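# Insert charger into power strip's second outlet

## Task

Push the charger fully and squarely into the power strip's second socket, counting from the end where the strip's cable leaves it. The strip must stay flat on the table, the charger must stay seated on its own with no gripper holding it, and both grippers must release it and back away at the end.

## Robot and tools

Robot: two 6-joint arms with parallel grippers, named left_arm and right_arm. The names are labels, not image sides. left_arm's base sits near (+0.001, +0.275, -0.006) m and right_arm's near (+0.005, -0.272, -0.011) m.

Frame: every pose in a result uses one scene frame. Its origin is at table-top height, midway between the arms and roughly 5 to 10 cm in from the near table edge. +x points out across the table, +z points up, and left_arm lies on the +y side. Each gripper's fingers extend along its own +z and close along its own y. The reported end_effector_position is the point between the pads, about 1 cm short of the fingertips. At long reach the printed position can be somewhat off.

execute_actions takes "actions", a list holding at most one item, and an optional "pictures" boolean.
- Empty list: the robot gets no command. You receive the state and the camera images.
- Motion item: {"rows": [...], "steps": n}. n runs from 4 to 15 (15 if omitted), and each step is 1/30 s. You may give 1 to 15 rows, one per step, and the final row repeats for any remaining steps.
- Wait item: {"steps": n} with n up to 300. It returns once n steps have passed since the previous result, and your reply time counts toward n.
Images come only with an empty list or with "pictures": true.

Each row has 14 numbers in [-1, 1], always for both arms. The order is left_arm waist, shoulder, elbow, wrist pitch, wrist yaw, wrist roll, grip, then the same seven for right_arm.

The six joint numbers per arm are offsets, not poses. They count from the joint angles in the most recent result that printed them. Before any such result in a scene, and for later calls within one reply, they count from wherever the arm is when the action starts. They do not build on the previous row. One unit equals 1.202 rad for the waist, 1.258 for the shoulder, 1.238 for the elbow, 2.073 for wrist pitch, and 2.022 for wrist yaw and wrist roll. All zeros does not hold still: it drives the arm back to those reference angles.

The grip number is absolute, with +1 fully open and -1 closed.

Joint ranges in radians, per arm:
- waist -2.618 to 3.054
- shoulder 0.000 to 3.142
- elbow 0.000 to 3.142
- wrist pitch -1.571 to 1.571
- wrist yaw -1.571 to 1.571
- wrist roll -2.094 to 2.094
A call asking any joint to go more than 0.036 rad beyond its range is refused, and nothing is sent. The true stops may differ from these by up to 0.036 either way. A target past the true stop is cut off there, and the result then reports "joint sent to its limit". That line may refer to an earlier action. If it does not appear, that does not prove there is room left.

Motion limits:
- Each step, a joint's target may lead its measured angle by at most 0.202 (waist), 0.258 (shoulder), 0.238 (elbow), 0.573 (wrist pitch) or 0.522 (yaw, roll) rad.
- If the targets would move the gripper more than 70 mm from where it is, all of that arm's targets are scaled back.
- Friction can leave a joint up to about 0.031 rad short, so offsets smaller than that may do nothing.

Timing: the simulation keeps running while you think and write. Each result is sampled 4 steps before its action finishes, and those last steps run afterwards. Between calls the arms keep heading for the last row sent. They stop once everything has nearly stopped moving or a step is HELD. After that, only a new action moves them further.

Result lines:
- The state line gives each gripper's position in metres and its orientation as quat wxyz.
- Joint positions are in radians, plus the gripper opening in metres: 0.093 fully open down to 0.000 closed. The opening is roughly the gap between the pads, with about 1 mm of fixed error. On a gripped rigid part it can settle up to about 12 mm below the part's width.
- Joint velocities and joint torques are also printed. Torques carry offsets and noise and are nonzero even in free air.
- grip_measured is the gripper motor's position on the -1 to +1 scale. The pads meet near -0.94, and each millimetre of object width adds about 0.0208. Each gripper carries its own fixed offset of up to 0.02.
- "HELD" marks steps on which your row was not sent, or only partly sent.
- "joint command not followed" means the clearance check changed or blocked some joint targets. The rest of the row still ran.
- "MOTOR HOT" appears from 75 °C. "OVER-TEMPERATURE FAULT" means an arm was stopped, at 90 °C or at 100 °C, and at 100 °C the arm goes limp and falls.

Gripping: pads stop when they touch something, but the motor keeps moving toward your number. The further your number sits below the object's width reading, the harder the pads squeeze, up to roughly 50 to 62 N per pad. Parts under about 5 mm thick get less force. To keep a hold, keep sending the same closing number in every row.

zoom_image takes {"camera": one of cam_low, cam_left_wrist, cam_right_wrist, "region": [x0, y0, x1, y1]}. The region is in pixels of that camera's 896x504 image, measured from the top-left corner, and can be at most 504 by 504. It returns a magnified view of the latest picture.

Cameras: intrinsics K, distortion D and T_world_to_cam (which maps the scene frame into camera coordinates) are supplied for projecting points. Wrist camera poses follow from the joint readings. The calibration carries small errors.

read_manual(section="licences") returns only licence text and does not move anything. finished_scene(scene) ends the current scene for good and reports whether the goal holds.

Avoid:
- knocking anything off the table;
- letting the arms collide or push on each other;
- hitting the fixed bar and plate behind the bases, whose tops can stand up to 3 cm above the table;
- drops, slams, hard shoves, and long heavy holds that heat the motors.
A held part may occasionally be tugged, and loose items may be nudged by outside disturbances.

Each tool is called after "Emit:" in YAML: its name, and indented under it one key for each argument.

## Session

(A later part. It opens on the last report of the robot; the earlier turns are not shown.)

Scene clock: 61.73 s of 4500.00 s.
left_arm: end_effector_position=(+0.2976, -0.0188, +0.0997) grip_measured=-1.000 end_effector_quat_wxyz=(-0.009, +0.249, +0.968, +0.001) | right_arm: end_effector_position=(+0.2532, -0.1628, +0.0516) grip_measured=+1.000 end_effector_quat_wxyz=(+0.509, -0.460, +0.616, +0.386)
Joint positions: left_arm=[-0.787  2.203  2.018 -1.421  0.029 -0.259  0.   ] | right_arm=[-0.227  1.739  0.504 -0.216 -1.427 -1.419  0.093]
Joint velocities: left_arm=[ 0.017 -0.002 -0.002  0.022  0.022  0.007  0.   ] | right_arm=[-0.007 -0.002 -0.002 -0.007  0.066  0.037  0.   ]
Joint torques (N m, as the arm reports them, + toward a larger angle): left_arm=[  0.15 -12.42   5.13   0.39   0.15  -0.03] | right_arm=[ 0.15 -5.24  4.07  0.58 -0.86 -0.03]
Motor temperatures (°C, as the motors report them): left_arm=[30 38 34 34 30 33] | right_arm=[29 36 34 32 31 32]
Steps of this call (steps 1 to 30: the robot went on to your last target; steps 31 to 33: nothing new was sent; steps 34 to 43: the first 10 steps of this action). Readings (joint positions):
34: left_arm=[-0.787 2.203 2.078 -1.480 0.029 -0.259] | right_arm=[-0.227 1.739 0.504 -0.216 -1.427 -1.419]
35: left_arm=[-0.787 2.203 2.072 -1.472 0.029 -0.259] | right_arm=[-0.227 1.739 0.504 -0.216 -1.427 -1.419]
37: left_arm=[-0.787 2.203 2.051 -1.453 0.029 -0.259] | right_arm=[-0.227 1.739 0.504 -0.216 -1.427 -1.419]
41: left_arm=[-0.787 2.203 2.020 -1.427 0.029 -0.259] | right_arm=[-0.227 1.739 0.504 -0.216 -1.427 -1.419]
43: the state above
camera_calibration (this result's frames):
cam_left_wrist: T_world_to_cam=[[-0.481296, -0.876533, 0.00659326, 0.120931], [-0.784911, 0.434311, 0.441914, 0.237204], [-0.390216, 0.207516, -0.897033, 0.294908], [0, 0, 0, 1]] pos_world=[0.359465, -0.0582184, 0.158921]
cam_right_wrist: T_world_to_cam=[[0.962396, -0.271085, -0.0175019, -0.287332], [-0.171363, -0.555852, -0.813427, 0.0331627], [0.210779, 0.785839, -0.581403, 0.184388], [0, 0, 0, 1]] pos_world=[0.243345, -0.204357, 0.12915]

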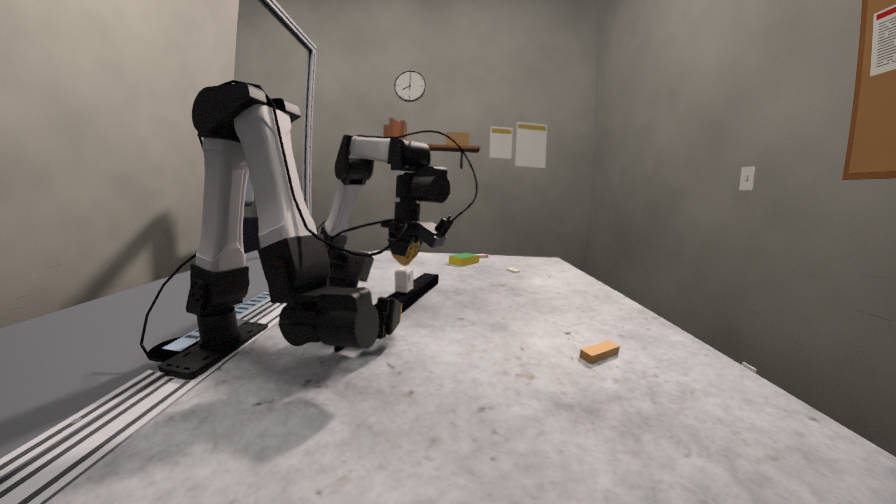

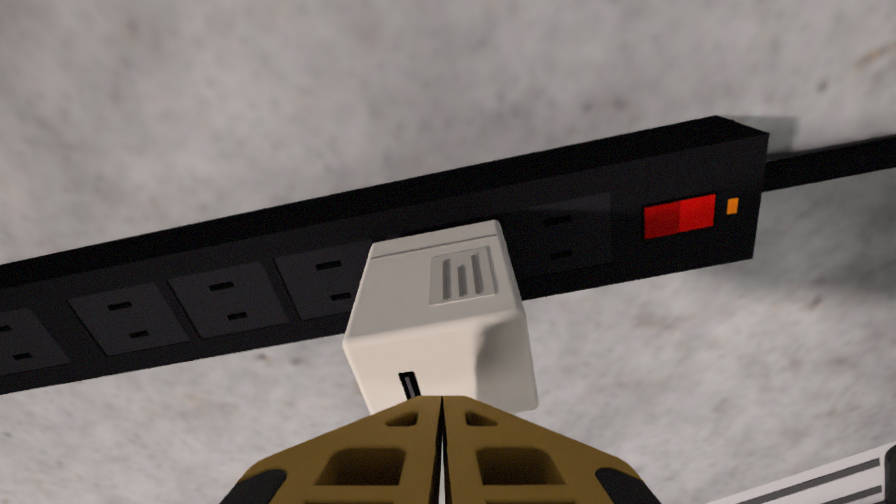

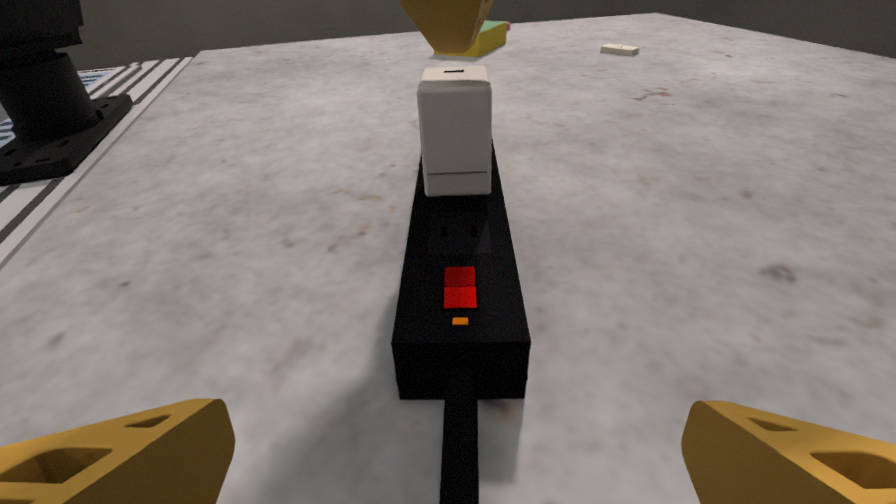

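Emit:
execute_actions:
  actions:
    - {"rows": [[0,0,-0.026,0.016,0.004,0,-1,0,0,0,0,0,0,1],[0,0,-0.026,0.02,0.004,0,-1,0,0,0,0,0,0,1],[0,0,-0.031,0.024,0.004,0,-1,0,0,0,0,0,0,1],[0,0,-0.037,0.028,0.004,0,-1,0,0,0,0,0,0,1],[0,0,-0.043,0.032,0.004,0,-1,0,0,0,0,0,0,1],[0,0.004,-0.049,0.035,0.004,0,-1,0,0,0,0,0,0,1],[0,0.01,-0.056,0.037,0.004,0,-1,0,0,0,0,0,0,1],[0,0.017,-0.063,0.039,0.004,0,-1,0,0,0,0,0,0,1],[0,0.024,-0.07,0.04,0.004,0,-1,0,0,0,0,0,0,1],[0,0.031,-0.077,0.041,0.004,0,-1,0,0,0,0,0,0,1],[0,0.037,-0.084,0.042,0.004,0,-1,0,0,0,0,0,0,1],[0,0.043,-0.09,0.043,0.004,0,-1,0,0,0,0,0,0,1],[0,0.048,-0.096,0.044,0.004,0,-1,0,0,0,0,0,0,1],[0,0.052,-0.101,0.045,0.004,0,-1,0,0,0,0,0,0,1]], "steps": 15}

Emit:
execute_actions:
  actions:
    - {"steps": 8}
  pictures: true

Scene clock: 62.80 s of 4500.00 s.
left_arm: end_effector_position=(+0.3004, -0.0213, +0.0879) grip_measured=-1.000 end_effector_quat_wxyz=(-0.003, +0.249, +0.968, -0.002) | right_arm: end_effector_position=(+0.2532, -0.1628, +0.0516) grip_measured=+1.000 end_effector_quat_wxyz=(+0.509, -0.460, +0.616, +0.386)
Joint positions: left_arm=[-0.787  2.203  1.971 -1.361  0.03  -0.259  0.   ] | right_arm=[-0.227  1.739  0.504 -0.216 -1.427 -1.419  0.093]
Joint velocities: left_arm=[-0.007  0.012 -0.037  0.051  0.007  0.051  0.   ] | right_arm=[ 0.007 -0.012 -0.002 -0.095 -0.022 -0.037  0.   ]
Joint torques (N m, as the arm reports them, + toward a larger angle): left_arm=[ 0.16 -8.67  2.06  0.41  0.13 -0.03] | right_arm=[ 0.15 -5.26  4.1   0.59 -0.85 -0.03]
Motor temperatures (°C, as the motors report them): left_arm=[30 38 34 34 30 33] | right_arm=[29 36 34 32 31 32]
Steps of this call (steps 1 to 4: the last 4 steps of your previous action; steps 5 to 21: the robot went on to your last target; steps 22 to 32: the first 11 steps of this action). Readings (joint positions):
22: left_arm=[-0.787 2.203 2.018 -1.405 0.029 -0.259] | right_arm=[-0.227 1.739 0.504 -0.216 -1.427 -1.419]
23: left_arm=[-0.787 2.203 2.018 -1.404 0.029 -0.259] | right_arm=[-0.227 1.739 0.504 -0.216 -1.427 -1.419]
25: left_arm=[-0.787 2.203 2.010 -1.395 0.029 -0.259] | right_arm=[-0.227 1.739 0.504 -0.216 -1.427 -1.419]
29: left_arm=[-0.787 2.203 1.977 -1.373 0.029 -0.259] | right_arm=[-0.227 1.739 0.504 -0.216 -1.427 -1.419]
32: the state above

Scene clock: 63.07 s of 4500.00 s.
left_arm: end_effector_position=(+0.3021, -0.0228, +0.0862) grip_measured=-1.000 end_effector_quat_wxyz=(+0.001, +0.250, +0.968, -0.005) | right_arm: end_effector_position=(+0.2532, -0.1628, +0.0516) grip_measured=+1.000 end_effector_quat_wxyz=(+0.509, -0.460, +0.616, +0.386)
Joint positions: left_arm=[-0.787  2.203  1.964 -1.346  0.03  -0.259  0.   ] | right_arm=[-0.227  1.739  0.504 -0.216 -1.427 -1.419  0.093]
Joint velocities: left_arm=[-0.002 -0.002 -0.017  0.007  0.022  0.051  0.   ] | right_arm=[ 0.007  0.007 -0.007  0.051 -0.007 -0.051  0.   ]
Joint torques (N m, as the arm reports them, + toward a larger angle): left_arm=[ 0.14 -7.13  0.38  0.4   0.1  -0.03] | right_arm=[ 0.14 -5.25  4.07  0.59 -0.86 -0.03]
Motor temperatures (°C, as the motors report them): left_arm=[30 38 34 34 30 33] | right_arm=[29 36 34 32 31 32]
Kept back: nothing.
Steps of this call (steps 1 to 4: the last 4 steps of your previous action; steps 5 to 8: the robot went on to your last target). Readings (joint positions):
1: left_arm=[-0.787 2.203 1.969 -1.358 0.030 -0.259] | right_arm=[-0.227 1.739 0.504 -0.216 -1.427 -1.419]
2: left_arm=[-0.787 2.203 1.968 -1.356 0.030 -0.259] | right_arm=[-0.227 1.739 0.504 -0.216 -1.427 -1.419]
4: left_arm=[-0.787 2.203 1.966 -1.351 0.030 -0.259] | right_arm=[-0.227 1.739 0.504 -0.216 -1.427 -1.419]
8: the state above
camera_calibration (this result's frames):
cam_left_wrist: T_world_to_cam=[[-0.481888, -0.876136, 0.0130452, 0.119273], [-0.791371, 0.441561, 0.422797, 0.25217], [-0.376187, 0.193417, -0.906131, 0.281616], [0, 0, 0, 1]] pos_world=[0.362977, -0.0613183, 0.147008]
cam_right_wrist: T_world_to_cam=[[0.962396, -0.271085, -0.0175019, -0.287332], [-0.171363, -0.555852, -0.813427, 0.0331627], [0.210779, 0.785839, -0.581403, 0.184388], [0, 0, 0, 1]] pos_world=[0.243345, -0.204357, 0.12915]

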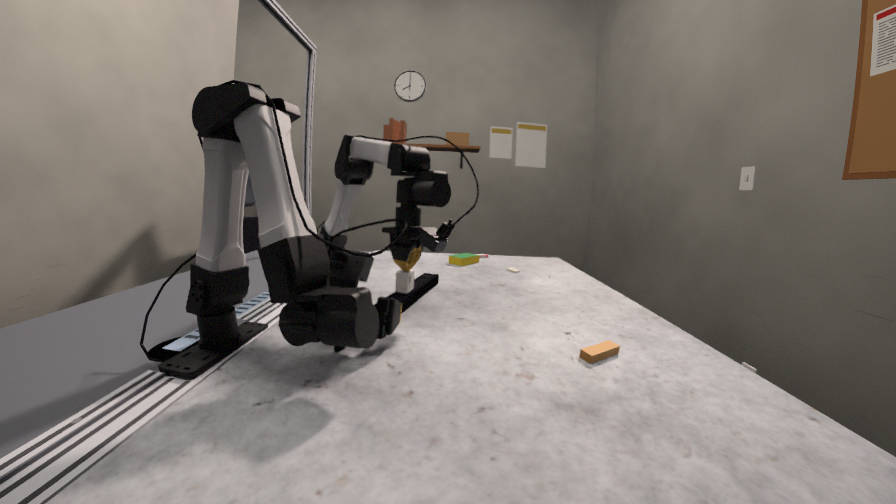

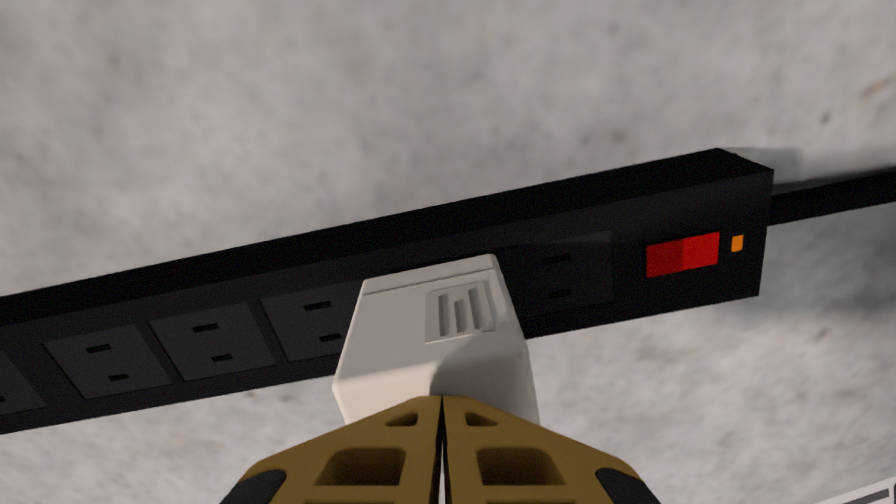

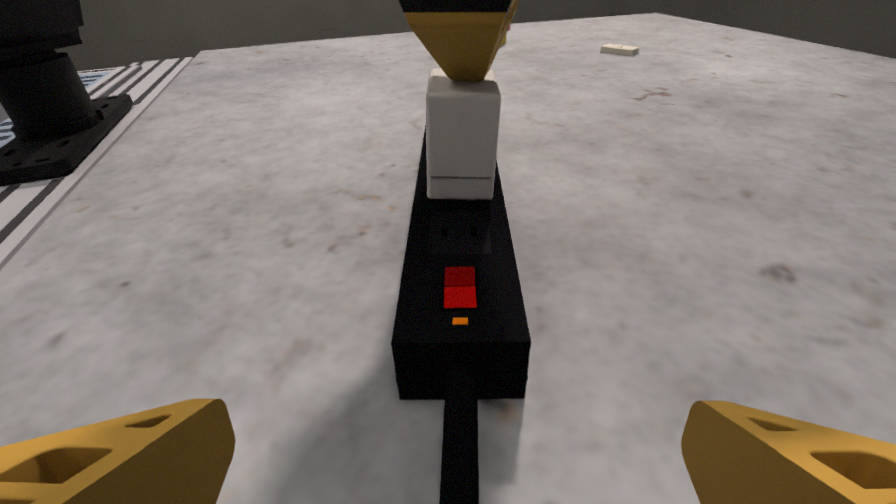

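Emit:
execute_actions:
  actions:
    - {"rows": [[0,0.056,-0.057,0.0,0,0,-1,0,0,0,0,0,0,1],[0,0.06,-0.057,-0.008,0,0,-1,0,0,0,0,0,0,1],[0,0.065,-0.058,-0.014,0,0,-1,0,0,0,0,0,0,1],[0,0.07,-0.059,-0.02,0,0,-1,0,0,0,0,0,0,1],[0,0.075,-0.06,-0.022,0,0,-1,0,0,0,0,0,0,1],[0,0.08,-0.061,-0.022,0,0,-1,0,0,0,0,0,0,1],[0,0.085,-0.062,-0.022,0,0,-1,0,0,0,0,0,0,1],[0,0.09,-0.063,-0.022,0,0,-1,0,0,0,0,0,0,1]], "steps": 15}
  pictures: true

Scene clock: 64.07 s of 4500.00 s.
left_arm: end_effector_position=(+0.2993, -0.0205, +0.0813) grip_measured=-1.000 end_effector_quat_wxyz=(-0.008, +0.249, +0.968, -0.001) | right_arm: end_effector_position=(+0.2532, -0.1628, +0.0516) grip_measured=+1.000 end_effector_quat_wxyz=(+0.509, -0.460, +0.616, +0.386)
Joint positions: left_arm=[-0.787  2.206  1.949 -1.345  0.032 -0.259  0.   ] | right_arm=[-0.227  1.739  0.504 -0.216 -1.427 -1.419  0.093]
Joint velocities: left_arm=[-0.027 -0.012 -0.002 -0.022 -0.007 -0.022  0.   ] | right_arm=[ 0.002 -0.007  0.002  0.007 -0.007 -0.066  0.   ]
Joint torques (N m, as the arm reports them, + toward a larger angle): left_arm=[ 0.08 -3.47  1.31 -0.2   0.06 -0.03] | right_arm=[ 0.13 -5.22  4.08  0.59 -0.86 -0.02]
Motor temperatures (°C, as the motors report them): left_arm=[30 38 34 34 30 33] | right_arm=[29 36 34 32 31 32]
Steps of this call (steps 1 to 19: the robot went on to your last target; steps 20 to 30: the first 11 steps of this action). Readings (joint positions):
20: left_arm=[-0.787 2.203 1.949 -1.340 0.032 -0.259] | right_arm=[-0.227 1.739 0.504 -0.216 -1.427 -1.419]
21: left_arm=[-0.787 2.203 1.949 -1.341 0.032 -0.259] | right_arm=[-0.227 1.739 0.504 -0.216 -1.427 -1.419]
23: left_arm=[-0.787 2.205 1.949 -1.345 0.032 -0.259] | right_arm=[-0.227 1.739 0.504 -0.216 -1.427 -1.419]
27: left_arm=[-0.787 2.206 1.949 -1.345 0.032 -0.259] | right_arm=[-0.227 1.739 0.504 -0.216 -1.427 -1.419]
30: the state above
camera_calibration (this result's frames):
cam_left_wrist: T_world_to_cam=[[-0.48136, -0.876457, 0.0107248, 0.120013], [-0.785411, 0.436724, 0.438637, 0.247933], [-0.38913, 0.202719, -0.898601, 0.279098], [0, 0, 0, 1]] pos_world=[0.361105, -0.0596707, 0.140758]
cam_right_wrist: T_world_to_cam=[[0.962396, -0.271085, -0.0175019, -0.287332], [-0.171363, -0.555852, -0.813427, 0.0331627], [0.210779, 0.785839, -0.581403, 0.184388], [0, 0, 0, 1]] pos_world=[0.243345, -0.204357, 0.12915]

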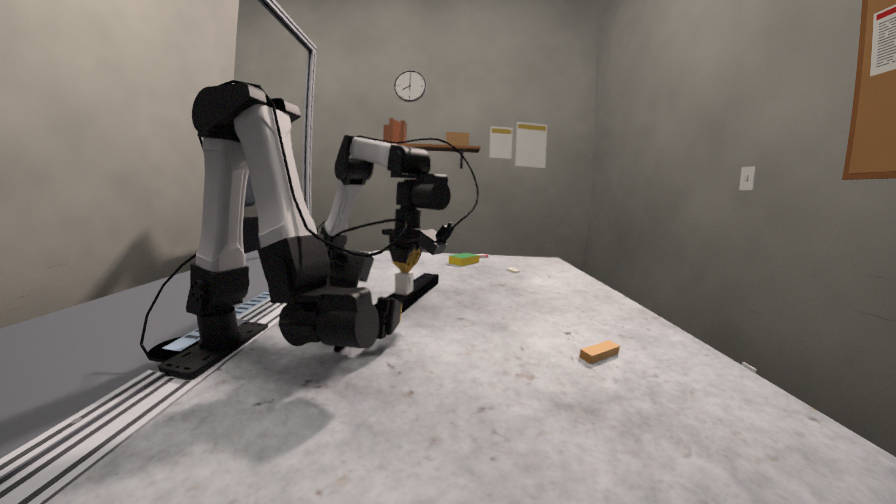

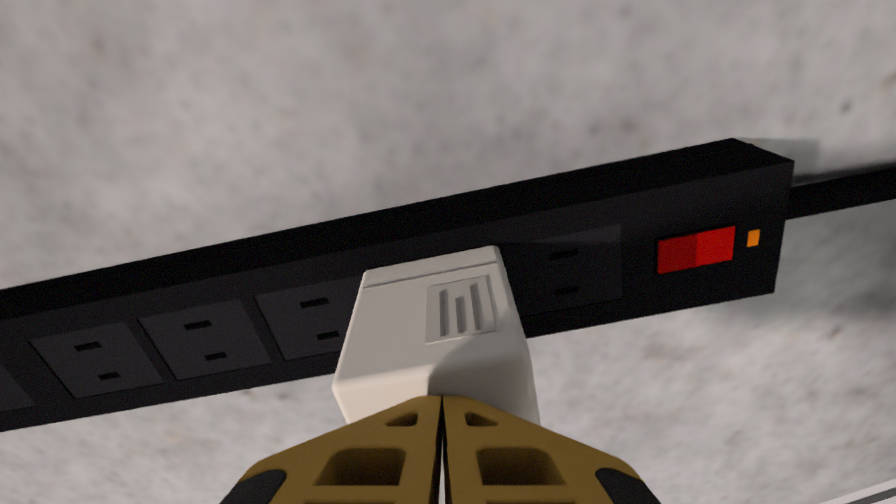

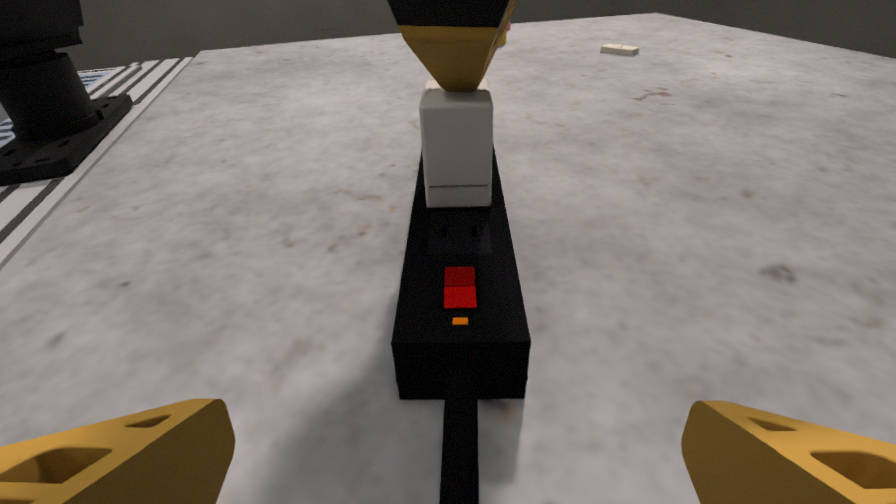

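Emit:
execute_actions:
  actions:
    - {"rows": [[0,0.06,-0.04,-0.015,0,0,-1,0,0,0,0,0,0,1],[0,0.03,-0.02,-0.005,0,0,-1,0,0,0,0,0,0,1],[0,0.0,0,0,0,0,-1,0,0,0,0,0,0,1],[0,-0.025,0.01,0,0,0,-1,0,0,0,0,0,0,1],[0,-0.04,0.015,0,0,0,-1,0,0,0,0,0,0,1],[0,-0.06,0.015,0,0,0,-1,0,0,0,0,0,0,1],[0,-0.085,0.015,0,0,0,-1,0,0,0,0,0,0,1],[0,-0.11,0.015,0,0,0,-1,0,0,0,0,0,0,1],[0.01,-0.14,0.015,0,0,0,-1,0,0,0,0,0,0,1],[0.03,-0.17,0.015,0,0,0,-1,0,0,0,0,0,0,1],[0.06,-0.2,0.0,0,0,0,-1,0,0,0,0,0,0,1],[0.1,-0.23,-0.02,0,0,0,-1,0,-0.02,0,0,0,0,1],[0.14,-0.26,-0.04,0,0,0,-1,0,-0.05,0,0,0,0,1],[0.18,-0.29,-0.06,0,0,0,-1,0,-0.08,0,0,0,0,1],[0.22,-0.32,-0.08,0,0,0,-1,0,-0.11,0,0,0,0,1]], "steps": 15}
  pictures: true

Emit:
zoom_image:
  camera: "cam_right_wrist"
  region: [390, 60, 530, 240]

Scene clock: 64.87 s of 4500.00 s.
left_arm: end_effector_position=(+0.3008, -0.0197, +0.1353) grip_measured=-1.000 end_effector_quat_wxyz=(+0.052, +0.247, +0.967, -0.035) | right_arm: end_effector_position=(+0.2532, -0.1628, +0.0516) grip_measured=+1.000 end_effector_quat_wxyz=(+0.509, -0.460, +0.616, +0.386)
Joint positions: left_arm=[-0.779  2.073  1.949 -1.343  0.034 -0.259  0.   ] | right_arm=[-0.227  1.739  0.504 -0.216 -1.427 -1.419  0.093]
Joint velocities: left_arm=[ 0.178 -1.126  0.002  0.051  0.081  0.007  0.   ] | right_arm=[-0.007 -0.002  0.007 -0.022 -0.022 -0.022  0.   ]
Joint torques (N m, as the arm reports them, + toward a larger angle): left_arm=[  3.79 -15.94   7.63   0.51  -0.04  -0.07] | right_arm=[ 0.14 -5.23  4.06  0.59 -0.86 -0.03]
Motor temperatures (°C, as the motors report them): left_arm=[30 38 34 33 30 33] | right_arm=[29 36 34 32 31 32]
Steps of this call (steps 1 to 4: the last 4 steps of your previous action; steps 5 to 13: the robot went on to your last target; steps 14 to 24: the first 11 steps of this action). Readings (joint positions):
14: left_arm=[-0.787 2.206 1.949 -1.345 0.032 -0.259] | right_arm=[-0.227 1.739 0.504 -0.216 -1.427 -1.419]
15: left_arm=[-0.787 2.203 1.949 -1.344 0.032 -0.259] | right_arm=[-0.227 1.739 0.504 -0.216 -1.427 -1.419]
17: left_arm=[-0.787 2.198 1.949 -1.342 0.032 -0.259] | right_arm=[-0.227 1.739 0.504 -0.216 -1.427 -1.419]
21: left_arm=[-0.787 2.164 1.949 -1.343 0.032 -0.259] | right_arm=[-0.227 1.739 0.504 -0.216 -1.427 -1.419]
24: the state above
camera_calibration (this result's frames):
cam_left_wrist: T_world_to_cam=[[-0.480339, -0.875794, 0.0475394, 0.115651], [-0.824255, 0.46927, 0.316843, 0.253829], [-0.299798, 0.113007, -0.947286, 0.305987], [0, 0, 0, 1]] pos_world=[0.356506, -0.0524069, 0.203936]
cam_right_wrist: T_world_to_cam=[[0.962396, -0.271085, -0.0175019, -0.287332], [-0.171363, -0.555852, -0.813427, 0.0331627], [0.210779, 0.785839, -0.581403, 0.184388], [0, 0, 0, 1]] pos_world=[0.243345, -0.204357, 0.12915]

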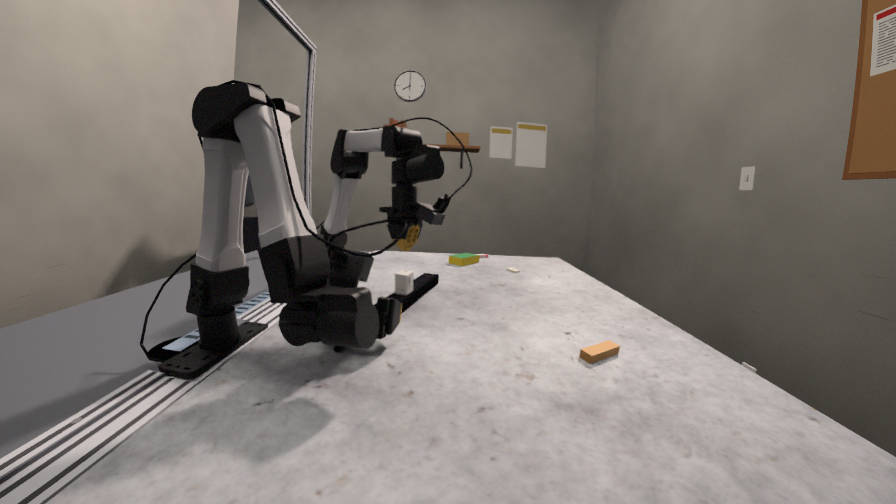

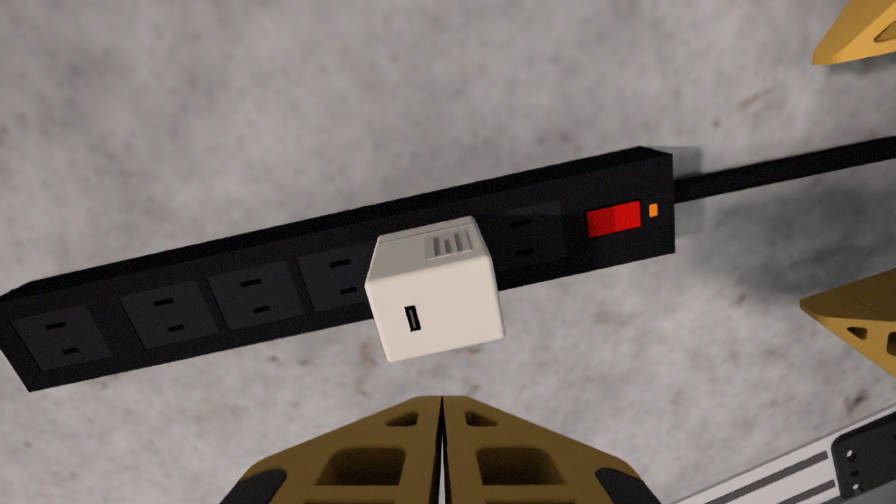

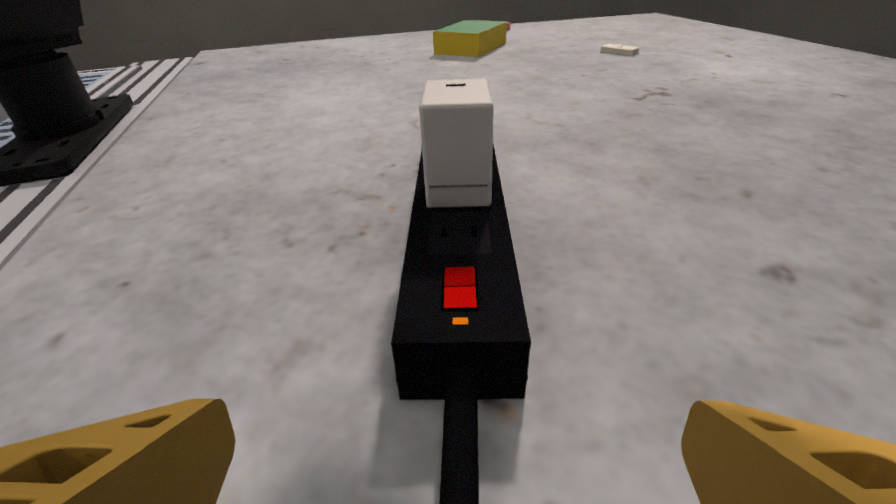

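Region (390, 60, 530, 240) of cam_right_wrist's 896x504 image, scaled by 2.800, with more detail than that image has.

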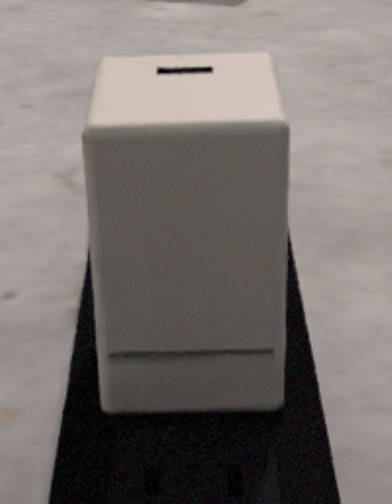

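Emit:
execute_actions:
  actions:
    - {"rows": [[0.24,-0.23,-0.09,0,0,0,-1,0,-0.13,0,0,0,0,1],[0.28,-0.25,-0.11,0,0,0,-1,-0.02,-0.16,0,0,0,0,1],[0.32,-0.27,-0.13,0,0,0,-1,-0.05,-0.19,0,0,0,0,1],[0.36,-0.29,-0.15,0,0,0,-1,-0.08,-0.22,0,0,0,0,1],[0.40,-0.31,-0.17,0,0,0,-1,-0.11,-0.25,0,0,0,0,1],[0.43,-0.33,-0.19,0,0,0,-1,-0.14,-0.27,0,0,0,0,1],[0.45,-0.34,-0.2,0,0,0,-1,-0.16,-0.28,0,0,0,0,1]], "steps": 14}
  pictures: true

Scene clock: 65.40 s of 4500.00 s.
left_arm: end_effector_position=(+0.3398, +0.1967, +0.2207) grip_measured=-1.000 end_effector_quat_wxyz=(+0.147, -0.022, +0.988, -0.044) | right_arm: end_effector_position=(+0.2723, -0.2083, +0.1214) grip_measured=+1.000 end_effector_quat_wxyz=(+0.606, -0.494, +0.582, +0.227)
Joint positions: left_arm=[-0.232  1.668  1.725 -1.348  0.027 -0.259  0.   ] | right_arm=[-0.407  1.398  0.504 -0.216 -1.426 -1.419  0.093]
Joint velocities: left_arm=[ 0.242 -0.149 -0.076 -0.139 -0.11  -0.022  0.   ] | right_arm=[-0.105 -0.066 -0.002 -0.022 -0.022 -0.022  0.   ]
Joint torques (N m, as the arm reports them, + toward a larger angle): left_arm=[-1.56 -8.91  5.73  1.14  0.18 -0.04] | right_arm=[-0.21 -4.42  5.96  1.1  -0.82 -0.01]
Motor temperatures (°C, as the motors report them): left_arm=[30 39 34 33 30 33] | right_arm=[29 36 34 32 31 32]
Steps of this call (steps 1 to 4: the last 4 steps of your previous action; steps 5 to 6: the robot went on to your last target; steps 7 to 16: the first 10 steps of this action). Readings (joint positions):
7: left_arm=[-0.523 1.796 1.893 -1.334 0.035 -0.259] | right_arm=[-0.227 1.615 0.504 -0.217 -1.426 -1.419]
8: left_arm=[-0.491 1.776 1.881 -1.333 0.033 -0.259] | right_arm=[-0.228 1.598 0.504 -0.217 -1.426 -1.419]
10: left_arm=[-0.428 1.741 1.837 -1.331 0.034 -0.259] | right_arm=[-0.255 1.546 0.504 -0.218 -1.426 -1.419]
14: left_arm=[-0.270 1.682 1.738 -1.339 0.033 -0.259] | right_arm=[-0.384 1.417 0.504 -0.217 -1.426 -1.419]
16: the state above
camera_calibration (this result's frames):
cam_left_wrist: T_world_to_cam=[[0.0315296, -0.994601, 0.098872, 0.157961], [-0.989336, -0.0169821, 0.144661, 0.347132], [-0.142201, -0.102379, -0.984529, 0.371206], [0, 0, 0, 1]] pos_world=[0.391236, 0.201006, 0.299629]
cam_right_wrist: T_world_to_cam=[[0.854622, -0.404626, 0.32542, -0.356885], [-0.00602557, -0.634397, -0.772984, 0.00172265], [0.519215, 0.658648, -0.544608, 0.141727], [0, 0, 0, 1]] pos_world=[0.231425, -0.23666, 0.194655]

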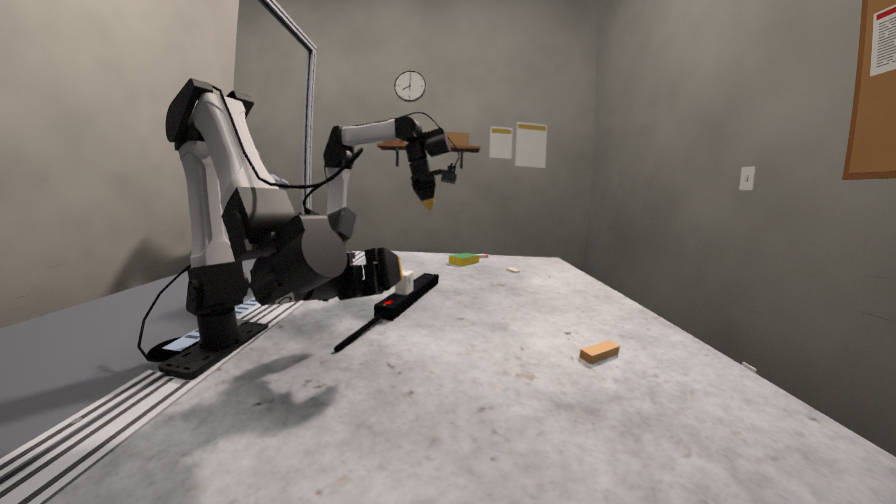

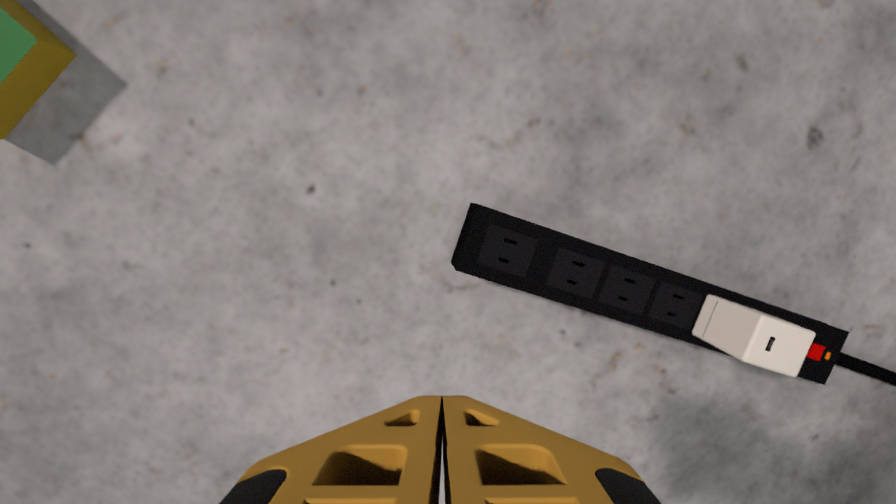

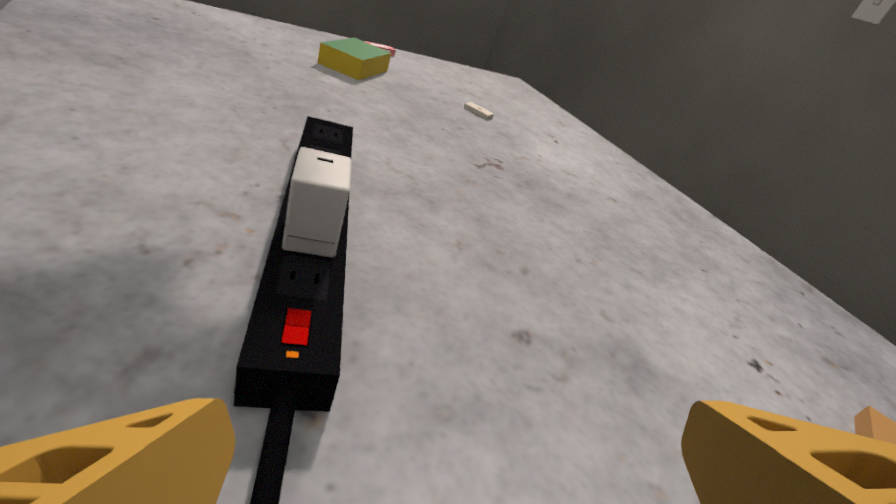

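Emit:
finished_scene:
  scene: 1

The scene is finished: the task was done.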